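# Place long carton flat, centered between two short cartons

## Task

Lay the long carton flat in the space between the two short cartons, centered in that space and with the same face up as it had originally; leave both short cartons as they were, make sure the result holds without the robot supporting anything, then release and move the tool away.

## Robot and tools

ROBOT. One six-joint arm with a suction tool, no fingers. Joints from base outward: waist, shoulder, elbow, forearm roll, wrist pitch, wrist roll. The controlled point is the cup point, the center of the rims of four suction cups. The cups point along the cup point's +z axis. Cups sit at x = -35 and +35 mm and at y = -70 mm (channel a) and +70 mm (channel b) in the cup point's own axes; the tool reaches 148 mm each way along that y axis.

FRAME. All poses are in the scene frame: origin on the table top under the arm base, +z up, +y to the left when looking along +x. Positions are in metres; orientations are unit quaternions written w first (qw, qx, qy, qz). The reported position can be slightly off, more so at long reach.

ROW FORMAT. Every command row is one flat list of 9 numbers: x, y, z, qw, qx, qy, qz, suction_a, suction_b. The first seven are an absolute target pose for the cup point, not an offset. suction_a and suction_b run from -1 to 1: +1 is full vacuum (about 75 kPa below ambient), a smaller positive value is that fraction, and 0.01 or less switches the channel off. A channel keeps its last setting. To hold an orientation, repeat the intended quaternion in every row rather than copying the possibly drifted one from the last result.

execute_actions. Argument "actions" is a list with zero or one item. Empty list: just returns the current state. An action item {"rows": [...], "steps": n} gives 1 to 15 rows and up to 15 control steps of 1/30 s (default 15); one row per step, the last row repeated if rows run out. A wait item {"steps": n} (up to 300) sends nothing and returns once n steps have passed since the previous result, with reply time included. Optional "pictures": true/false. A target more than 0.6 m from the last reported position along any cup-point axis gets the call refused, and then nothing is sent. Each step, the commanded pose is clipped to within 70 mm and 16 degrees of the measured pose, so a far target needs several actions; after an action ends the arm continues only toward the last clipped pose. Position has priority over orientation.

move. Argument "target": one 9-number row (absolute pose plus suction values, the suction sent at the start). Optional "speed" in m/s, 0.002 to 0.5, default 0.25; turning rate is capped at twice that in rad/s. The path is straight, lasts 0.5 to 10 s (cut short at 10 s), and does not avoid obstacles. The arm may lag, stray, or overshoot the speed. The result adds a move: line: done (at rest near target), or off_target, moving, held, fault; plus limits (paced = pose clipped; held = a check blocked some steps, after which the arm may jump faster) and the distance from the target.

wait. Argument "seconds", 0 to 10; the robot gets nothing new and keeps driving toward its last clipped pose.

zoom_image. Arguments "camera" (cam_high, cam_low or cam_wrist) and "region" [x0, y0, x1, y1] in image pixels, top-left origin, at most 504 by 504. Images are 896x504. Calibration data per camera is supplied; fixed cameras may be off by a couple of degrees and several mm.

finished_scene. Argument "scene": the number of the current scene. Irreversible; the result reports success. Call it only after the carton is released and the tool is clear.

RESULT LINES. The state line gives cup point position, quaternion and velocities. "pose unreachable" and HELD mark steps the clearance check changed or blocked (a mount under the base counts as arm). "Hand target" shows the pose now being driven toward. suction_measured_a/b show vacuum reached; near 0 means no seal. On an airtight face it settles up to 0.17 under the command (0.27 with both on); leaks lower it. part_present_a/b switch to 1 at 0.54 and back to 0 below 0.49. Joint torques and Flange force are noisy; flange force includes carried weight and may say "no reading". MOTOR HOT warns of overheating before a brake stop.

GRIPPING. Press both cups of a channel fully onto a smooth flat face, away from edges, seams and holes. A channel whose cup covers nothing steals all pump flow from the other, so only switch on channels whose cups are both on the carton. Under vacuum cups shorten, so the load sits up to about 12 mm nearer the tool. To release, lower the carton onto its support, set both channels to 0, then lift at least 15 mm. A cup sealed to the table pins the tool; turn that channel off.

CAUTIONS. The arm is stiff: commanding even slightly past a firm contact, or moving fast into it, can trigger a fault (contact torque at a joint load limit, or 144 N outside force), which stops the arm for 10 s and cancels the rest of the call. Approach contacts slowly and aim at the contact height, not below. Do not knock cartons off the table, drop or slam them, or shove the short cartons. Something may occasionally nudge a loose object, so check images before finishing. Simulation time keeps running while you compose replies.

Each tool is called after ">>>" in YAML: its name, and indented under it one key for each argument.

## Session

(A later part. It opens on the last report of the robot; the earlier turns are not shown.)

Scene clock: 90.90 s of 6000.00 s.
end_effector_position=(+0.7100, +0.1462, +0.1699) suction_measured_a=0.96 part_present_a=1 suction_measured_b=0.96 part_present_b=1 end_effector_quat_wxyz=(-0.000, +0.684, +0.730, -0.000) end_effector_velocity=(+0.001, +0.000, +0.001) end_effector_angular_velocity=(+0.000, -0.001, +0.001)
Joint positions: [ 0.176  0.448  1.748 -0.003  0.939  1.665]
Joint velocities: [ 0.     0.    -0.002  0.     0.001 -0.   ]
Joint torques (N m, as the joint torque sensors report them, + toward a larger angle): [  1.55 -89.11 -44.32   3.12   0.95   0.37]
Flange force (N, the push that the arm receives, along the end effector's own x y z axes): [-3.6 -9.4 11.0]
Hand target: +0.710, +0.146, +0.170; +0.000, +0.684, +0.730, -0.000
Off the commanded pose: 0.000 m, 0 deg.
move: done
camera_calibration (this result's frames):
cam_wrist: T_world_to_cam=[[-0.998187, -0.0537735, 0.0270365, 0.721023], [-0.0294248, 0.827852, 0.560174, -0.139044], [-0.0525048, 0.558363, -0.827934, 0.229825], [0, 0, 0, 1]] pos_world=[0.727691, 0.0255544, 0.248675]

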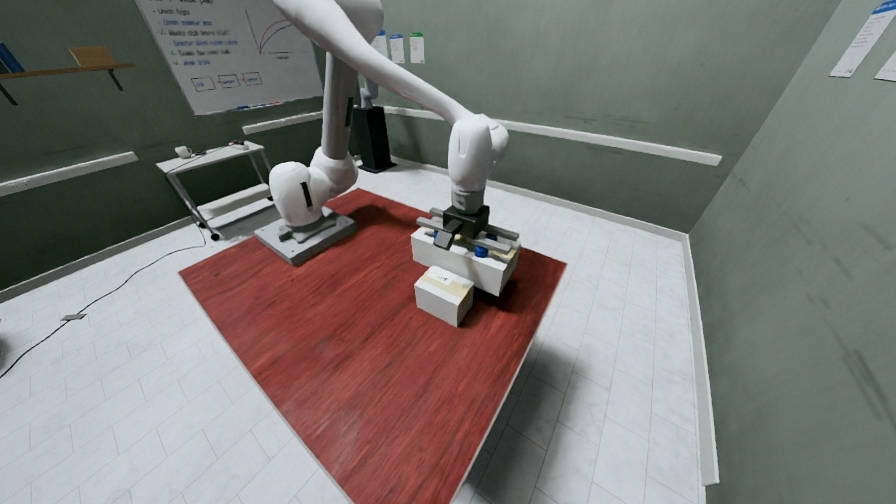

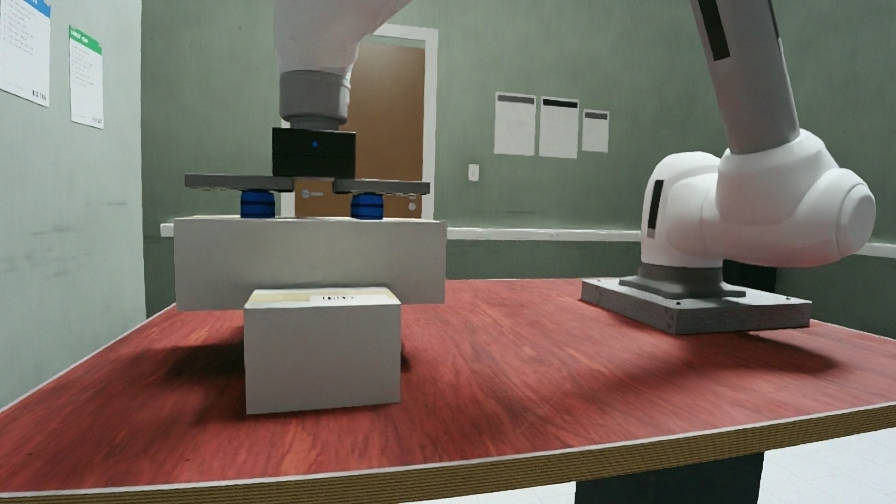

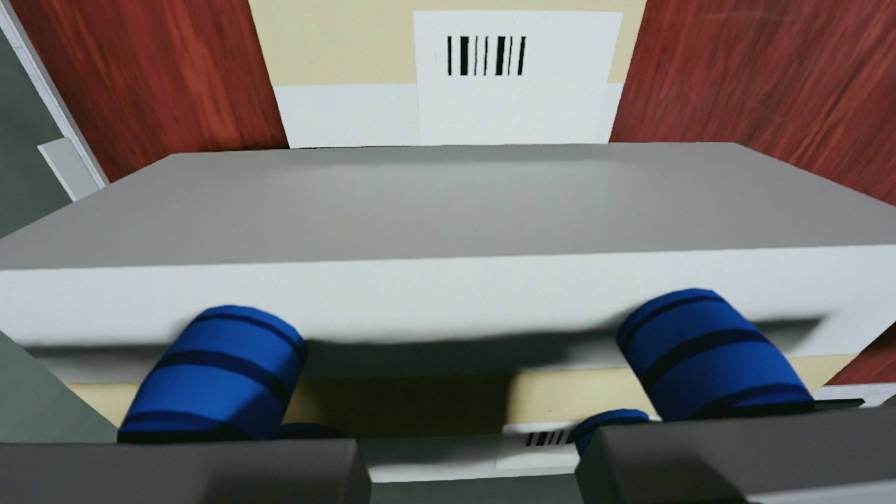

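>>> move:
  target: [0.710, 0.1465, 0.100, 0, 0.68391, 0.72957, 0, 1, 1]
  speed: 0.07

>>> zoom_image:
  camera: "cam_high"
  region: [405, 215, 535, 330]

Scene clock: 93.63 s of 6000.00 s.
end_effector_position=(+0.7100, +0.1465, +0.0999) suction_measured_a=0.96 part_present_a=1 suction_measured_b=0.96 part_present_b=1 end_effector_quat_wxyz=(-0.000, +0.684, +0.730, -0.000) end_effector_velocity=(+0.001, +0.001, +0.001) end_effector_angular_velocity=(+0.000, -0.002, +0.002)
Joint positions: [ 0.176  0.522  1.788 -0.003  0.827  1.665]
Joint velocities: [ 0.002 -0.001 -0.002 -0.     0.001 -0.001]
Joint torques (N m, as the joint torque sensors report them, + toward a larger angle): [  2.56 -90.74 -40.98   3.35   0.36   0.15]
Flange force (N, the push that the arm receives, along the end effector's own x y z axes): [-4.5 -12.5 6.2]
Hand target: +0.710, +0.146, +0.100; +0.000, +0.684, +0.730, -0.000
Off the commanded pose: 0.000 m, 0 deg.
move: done
camera_calibration (this result's frames):
cam_wrist: T_world_to_cam=[[-0.998186, -0.0537533, 0.0271288, 0.722894], [-0.0293596, 0.827889, 0.560123, -0.100082], [-0.0525681, 0.55831, -0.827965, 0.171716], [0, 0, 0, 1]] pos_world=[0.727671, 0.0258437, 0.178622]

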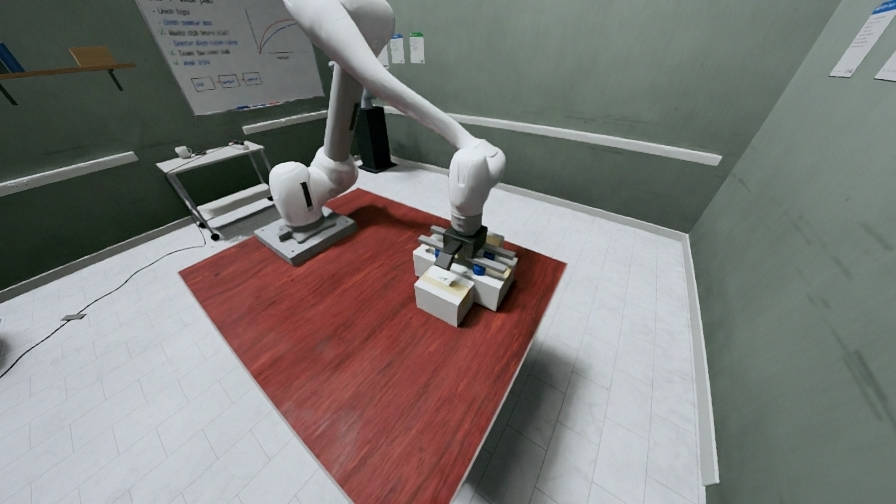

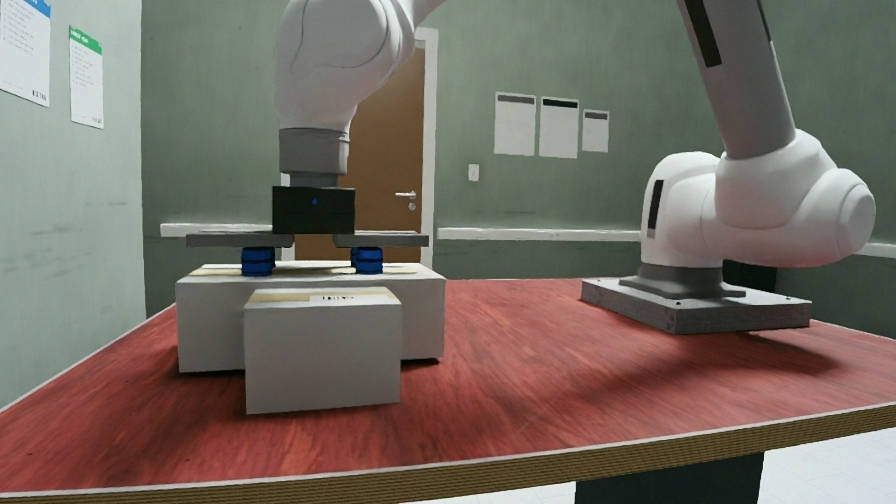

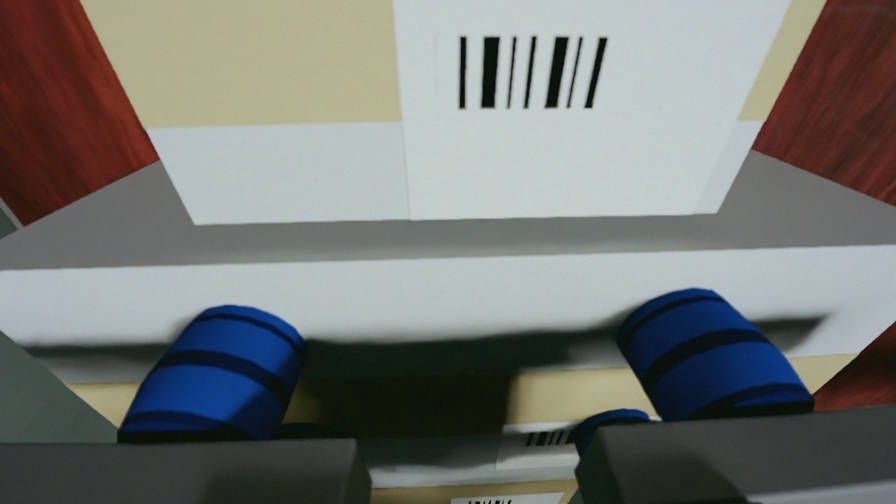

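Region (405, 215, 535, 330) of cam_high's 896x504 image, scaled by 3.877, with more detail than that image has; it fills the top 446 rows of this view, and the rest is white.

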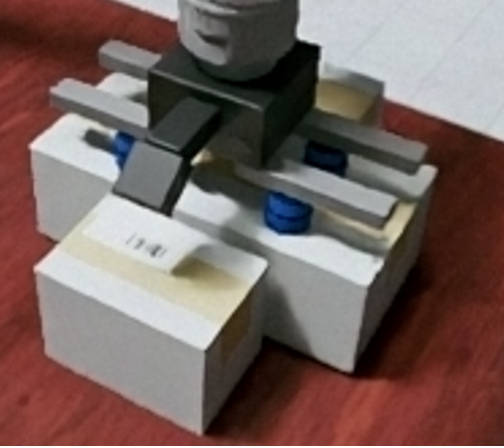

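>>> move:
  target: [0.710, 0.1465, 0.0935, 0, 0.68391, 0.72957, 0, 1, 1]
  speed: 0.01

>>> zoom_image:
  camera: "cam_low"
  region: [170, 255, 460, 390]

Scene clock: 96.87 s of 6000.00 s.
end_effector_position=(+0.7100, +0.1465, +0.0935) suction_measured_a=0.96 part_present_a=1 suction_measured_b=0.96 part_present_b=1 end_effector_quat_wxyz=(-0.000, +0.684, +0.730, -0.000) end_effector_velocity=(-0.000, -0.000, -0.000) end_effector_angular_velocity=(-0.000, -0.000, +0.000)
Joint positions: [ 0.176  0.529  1.791 -0.003  0.816  1.665]
Joint velocities: [-0.     0.     0.    -0.001 -0.001 -0.   ]
Joint torques (N m, as the joint torque sensors report them, + toward a larger angle): [  0.   -93.28 -40.43   3.26   0.55   0.23]
Flange force (N, the push that the arm receives, along the end effector's own x y z axes): [-1.3 -9.7 9.7]
Hand target: +0.710, +0.146, +0.093; +0.000, +0.684, +0.730, -0.000
Off the commanded pose: 0.000 m, 0 deg.
move: done
camera_calibration (this result's frames):
cam_wrist: T_world_to_cam=[[-0.998192, -0.0537137, 0.026975, 0.723104], [-0.0294067, 0.827823, 0.560219, -0.0965008], [-0.0524219, 0.558413, -0.827905, 0.166272], [0, 0, 0, 1]] pos_world=[0.727676, 0.0258775, 0.172214]

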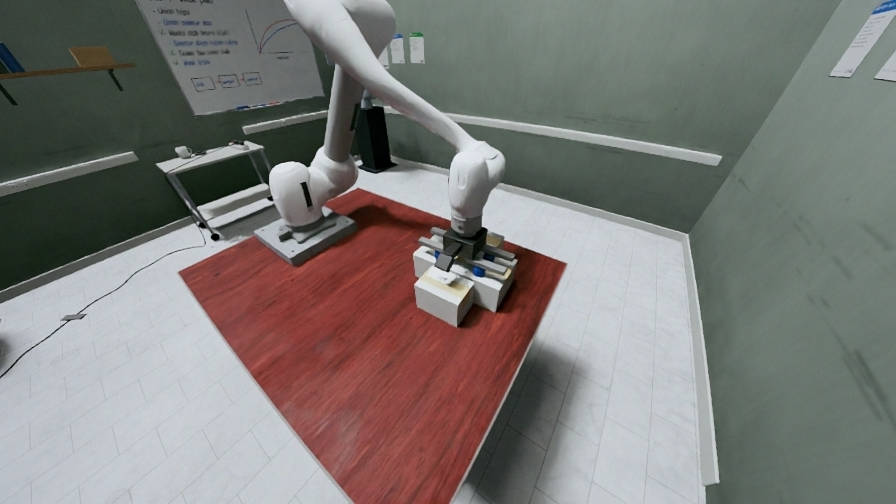

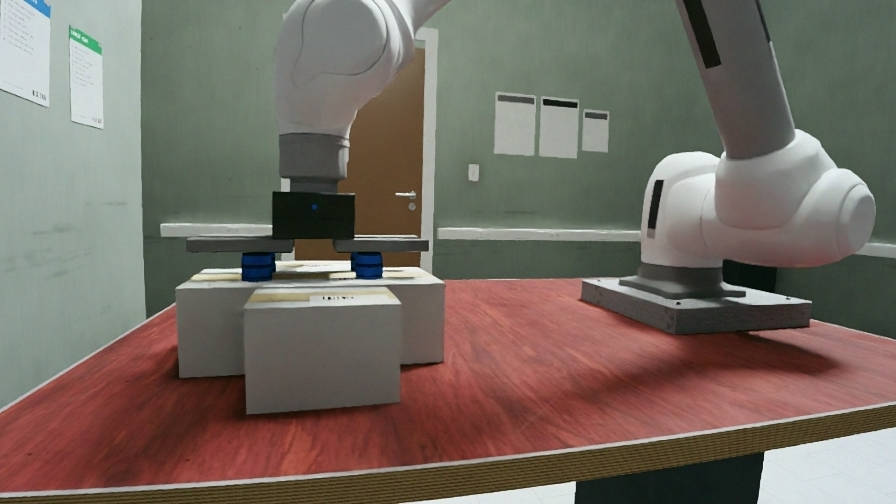

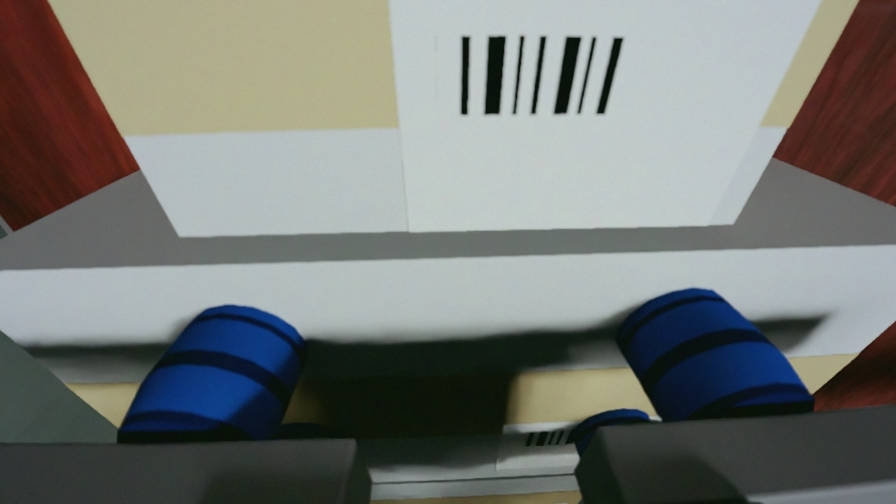

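Region (170, 255, 460, 390) of cam_low's 896x504 image, scaled by 1.738, with more detail than that image has; it fills the top 235 rows of this view, and the rest is white.

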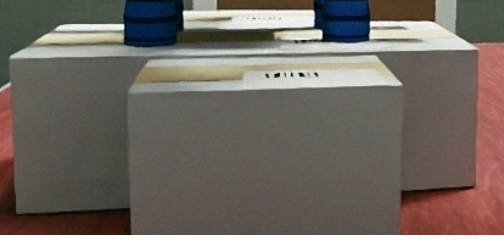

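Still hanging by a millimetre or two. Lower a bit more.

>>> move:
  target: [0.710, 0.1465, 0.0915, 0, 0.68391, 0.72957, 0, 1, 1]
  speed: 0.004

>>> zoom_image:
  camera: "cam_wrist"
  region: [360, 430, 590, 504]

Scene clock: 99.37 s of 6000.00 s.
end_effector_position=(+0.7101, +0.1465, +0.0916) suction_measured_a=0.96 part_present_a=1 suction_measured_b=0.96 part_present_b=1 end_effector_quat_wxyz=(+0.000, +0.684, +0.730, +0.000) end_effector_velocity=(+0.000, +0.000, -0.000) end_effector_angular_velocity=(+0.000, -0.000, -0.001)
Joint positions: [ 0.176  0.531  1.791 -0.003  0.813  1.665]
Joint velocities: [-0.  0. -0.  0. -0.  0.]
Joint torques (N m, as the joint torque sensors report them, + toward a larger angle): [  1.27 -79.4  -32.96   3.18   0.44   0.57]
Flange force (N, the push that the arm receives, along the end effector's own x y z axes): [-3.3 -10.5 -10.0]
Hand target: +0.710, +0.146, +0.091; +0.000, +0.684, +0.730, -0.000
Off the commanded pose: 0.000 m, 0 deg.
move: done
camera_calibration (this result's frames):
cam_wrist: T_world_to_cam=[[-0.998193, -0.0537928, 0.0267658, 0.72326], [-0.0295876, 0.827798, 0.560246, -0.0953097], [-0.0522939, 0.558442, -0.827894, 0.164632], [0, 0, 0, 1]] pos_world=[0.727742, 0.0258657, 0.170336]

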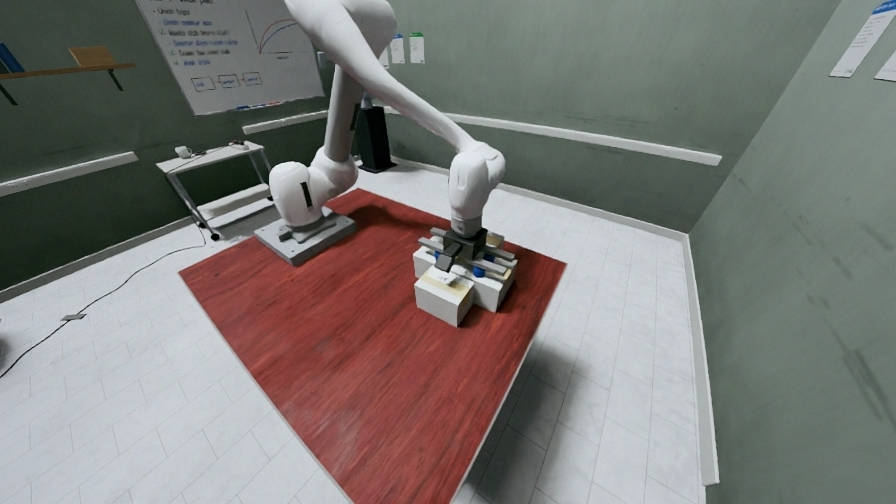

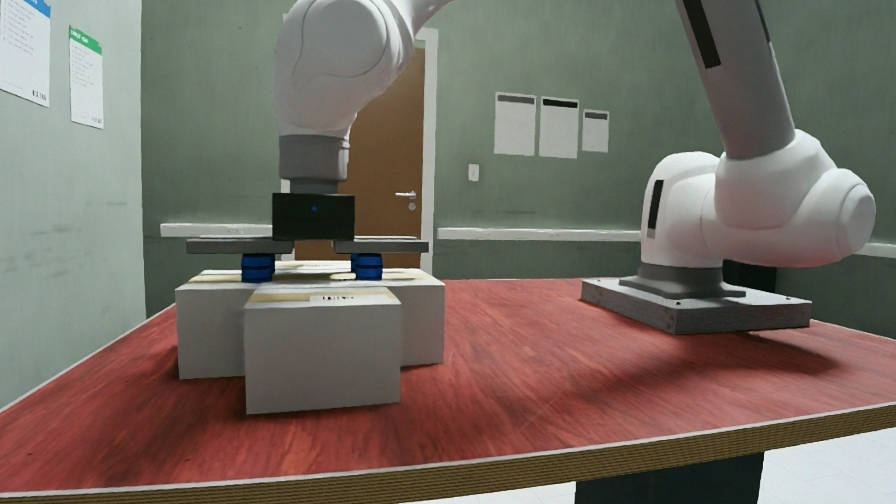

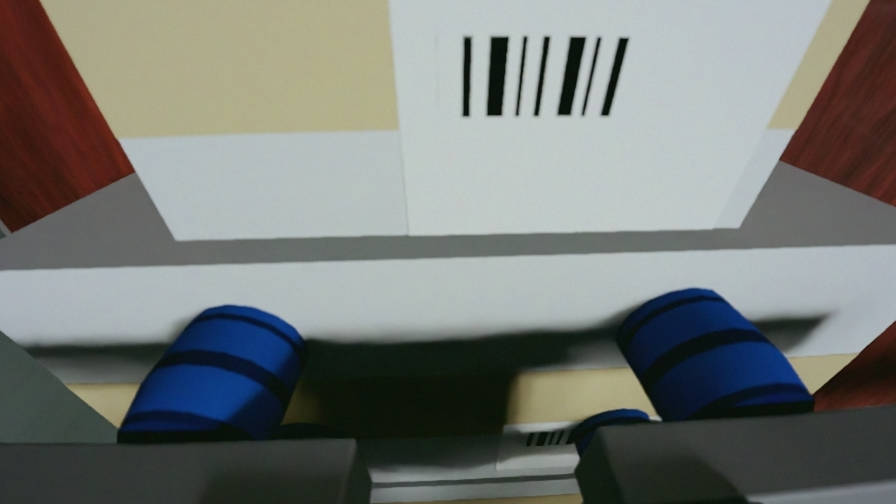

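Region (360, 430, 590, 504) of cam_wrist's 896x504 image, scaled by 2.191, with more detail than that image has; it fills the top 162 rows of this view, and the rest is white.

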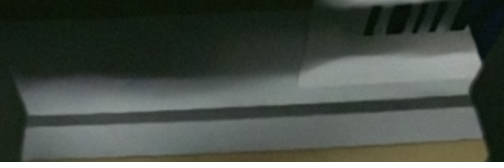

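>>> execute_actions:
  actions:
    - {"rows": [[0.710, 0.1465, 0.0918, 0, 0.68391, 0.72957, 0, 0, 0]], "steps": 15}
  pictures: false

Scene clock: 102.90 s of 6000.00 s.
end_effector_position=(+0.7100, +0.1465, +0.0918) suction_measured_a=0.00 part_present_a=0 suction_measured_b=0.00 part_present_b=0 end_effector_quat_wxyz=(+0.000, +0.684, +0.730, +0.000) end_effector_velocity=(-0.000, +0.001, -0.000) end_effector_angular_velocity=(-0.000, +0.001, +0.001)
Joint positions: [ 0.176  0.531  1.791 -0.003  0.814  1.665]
Joint velocities: [ 0.001  0.     0.    -0.     0.    -0.   ]
Joint torques (N m, as the joint torque sensors report them, + toward a larger angle): [  2.18 -38.34 -10.39   3.64  -0.42   0.43]
Flange force (N, the push that the arm receives, along the end effector's own x y z axes): [-4.2 -10.7 -67.5]
Hand target: +0.710, +0.146, +0.092; -0.000, +0.684, +0.730, +0.000
Off the commanded pose: 0.000 m, 0 deg.
Steps of this call (steps 1 to 91: nothing new was sent; steps 92 to 106: all 15 steps of this action). Readings (end_effector_position | what the end effector reports):
92: (+0.7100, +0.1465, +0.0915) | suction_measured_a=0.68 part_present_a=1 suction_measured_b=0.68 part_present_b=1
93: (+0.7100, +0.1465, +0.0915) | suction_measured_a=0.09 part_present_a=0 suction_measured_b=0.09 part_present_b=0
95: (+0.7101, +0.1465, +0.0917) | suction_measured_a=0.00 part_present_a=0 suction_measured_b=0.00 part_present_b=0
99: (+0.7100, +0.1465, +0.0918) | suction_measured_a=0.00 part_present_a=0 suction_measured_b=0.00 part_present_b=0
106: the state above

>>> move:
  target: [0.710, 0.1465, 0.30, 0, 0.68391, 0.72957, 0, 0, 0]
  speed: 0.25

Scene clock: 104.97 s of 6000.00 s.
end_effector_position=(+0.7098, +0.1465, +0.3001) suction_measured_a=0.00 part_present_a=0 suction_measured_b=0.00 part_present_b=0 end_effector_quat_wxyz=(-0.000, +0.684, +0.730, +0.000) end_effector_velocity=(-0.001, +0.001, -0.000) end_effector_angular_velocity=(+0.000, +0.003, +0.001)
Joint positions: [ 0.177  0.342  1.638 -0.002  1.155  1.665]
Joint velocities: [ 0.001 -0.     0.001  0.001  0.002  0.   ]
Joint torques (N m, as the joint torque sensors report them, + toward a larger angle): [  0.98 -78.45 -43.54   3.79   0.74   0.52]
Flange force (N, the push that the arm receives, along the end effector's own x y z axes): [-1.7 -5.3 0.7]
Hand target: +0.710, +0.147, +0.300; -0.000, +0.684, +0.730, +0.000
Off the commanded pose: 0.000 m, 0 deg.
move: done
camera_calibration (this result's frames):
cam_wrist: T_world_to_cam=[[-0.998178, -0.0540182, 0.0269002, 0.717373], [-0.0296856, 0.827648, 0.560462, -0.212143], [-0.052539, 0.558642, -0.827743, 0.337326], [0, 0, 0, 1]] pos_world=[0.727491, 0.025886, 0.37882]

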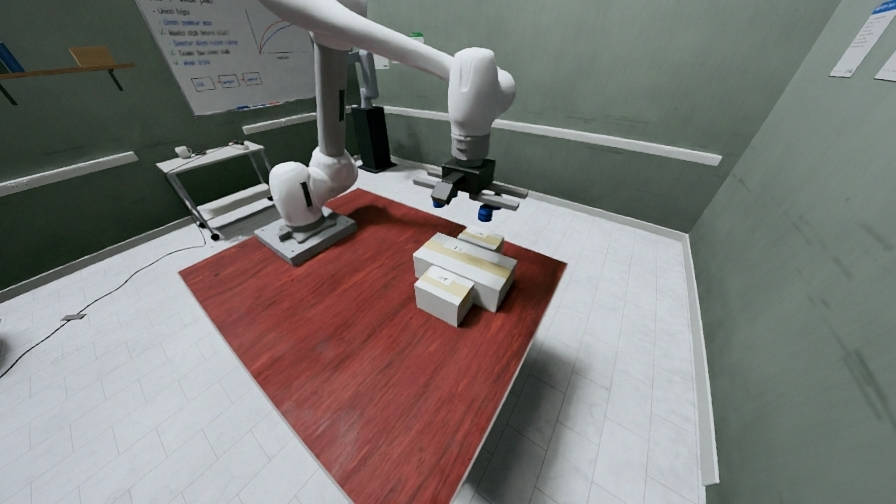

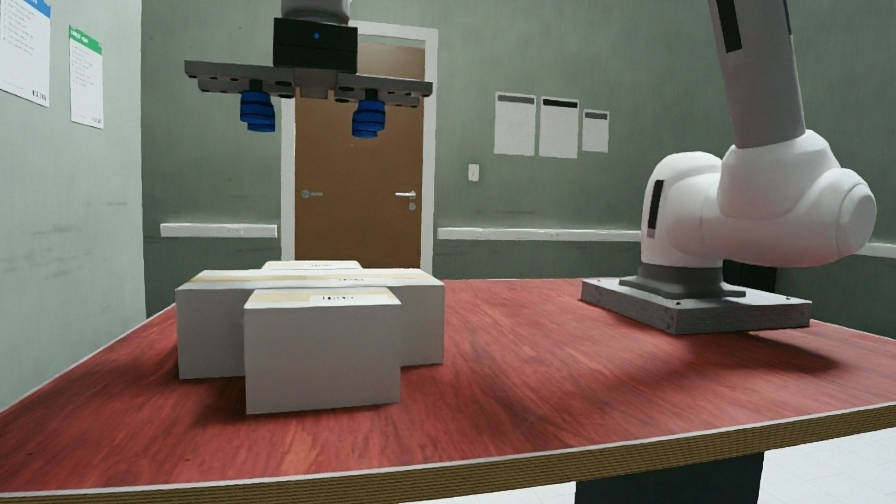

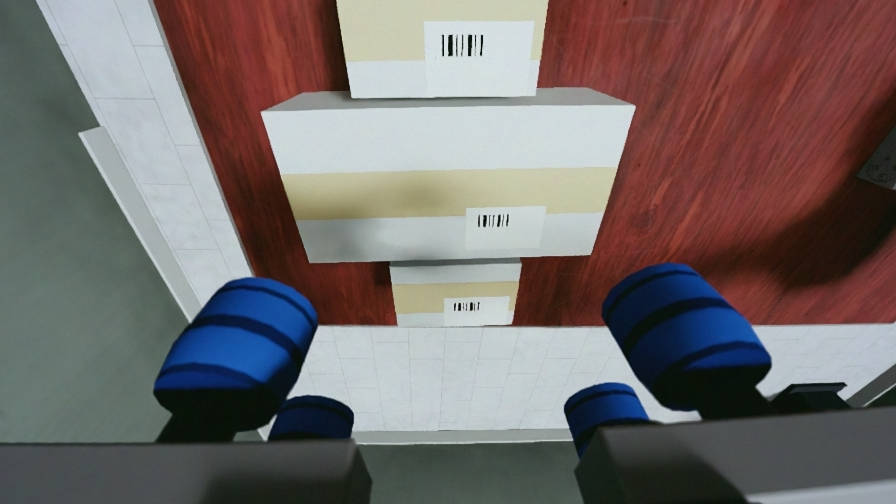

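>>> finished_scene:
  scene: 1

The scene is finished: the task was done.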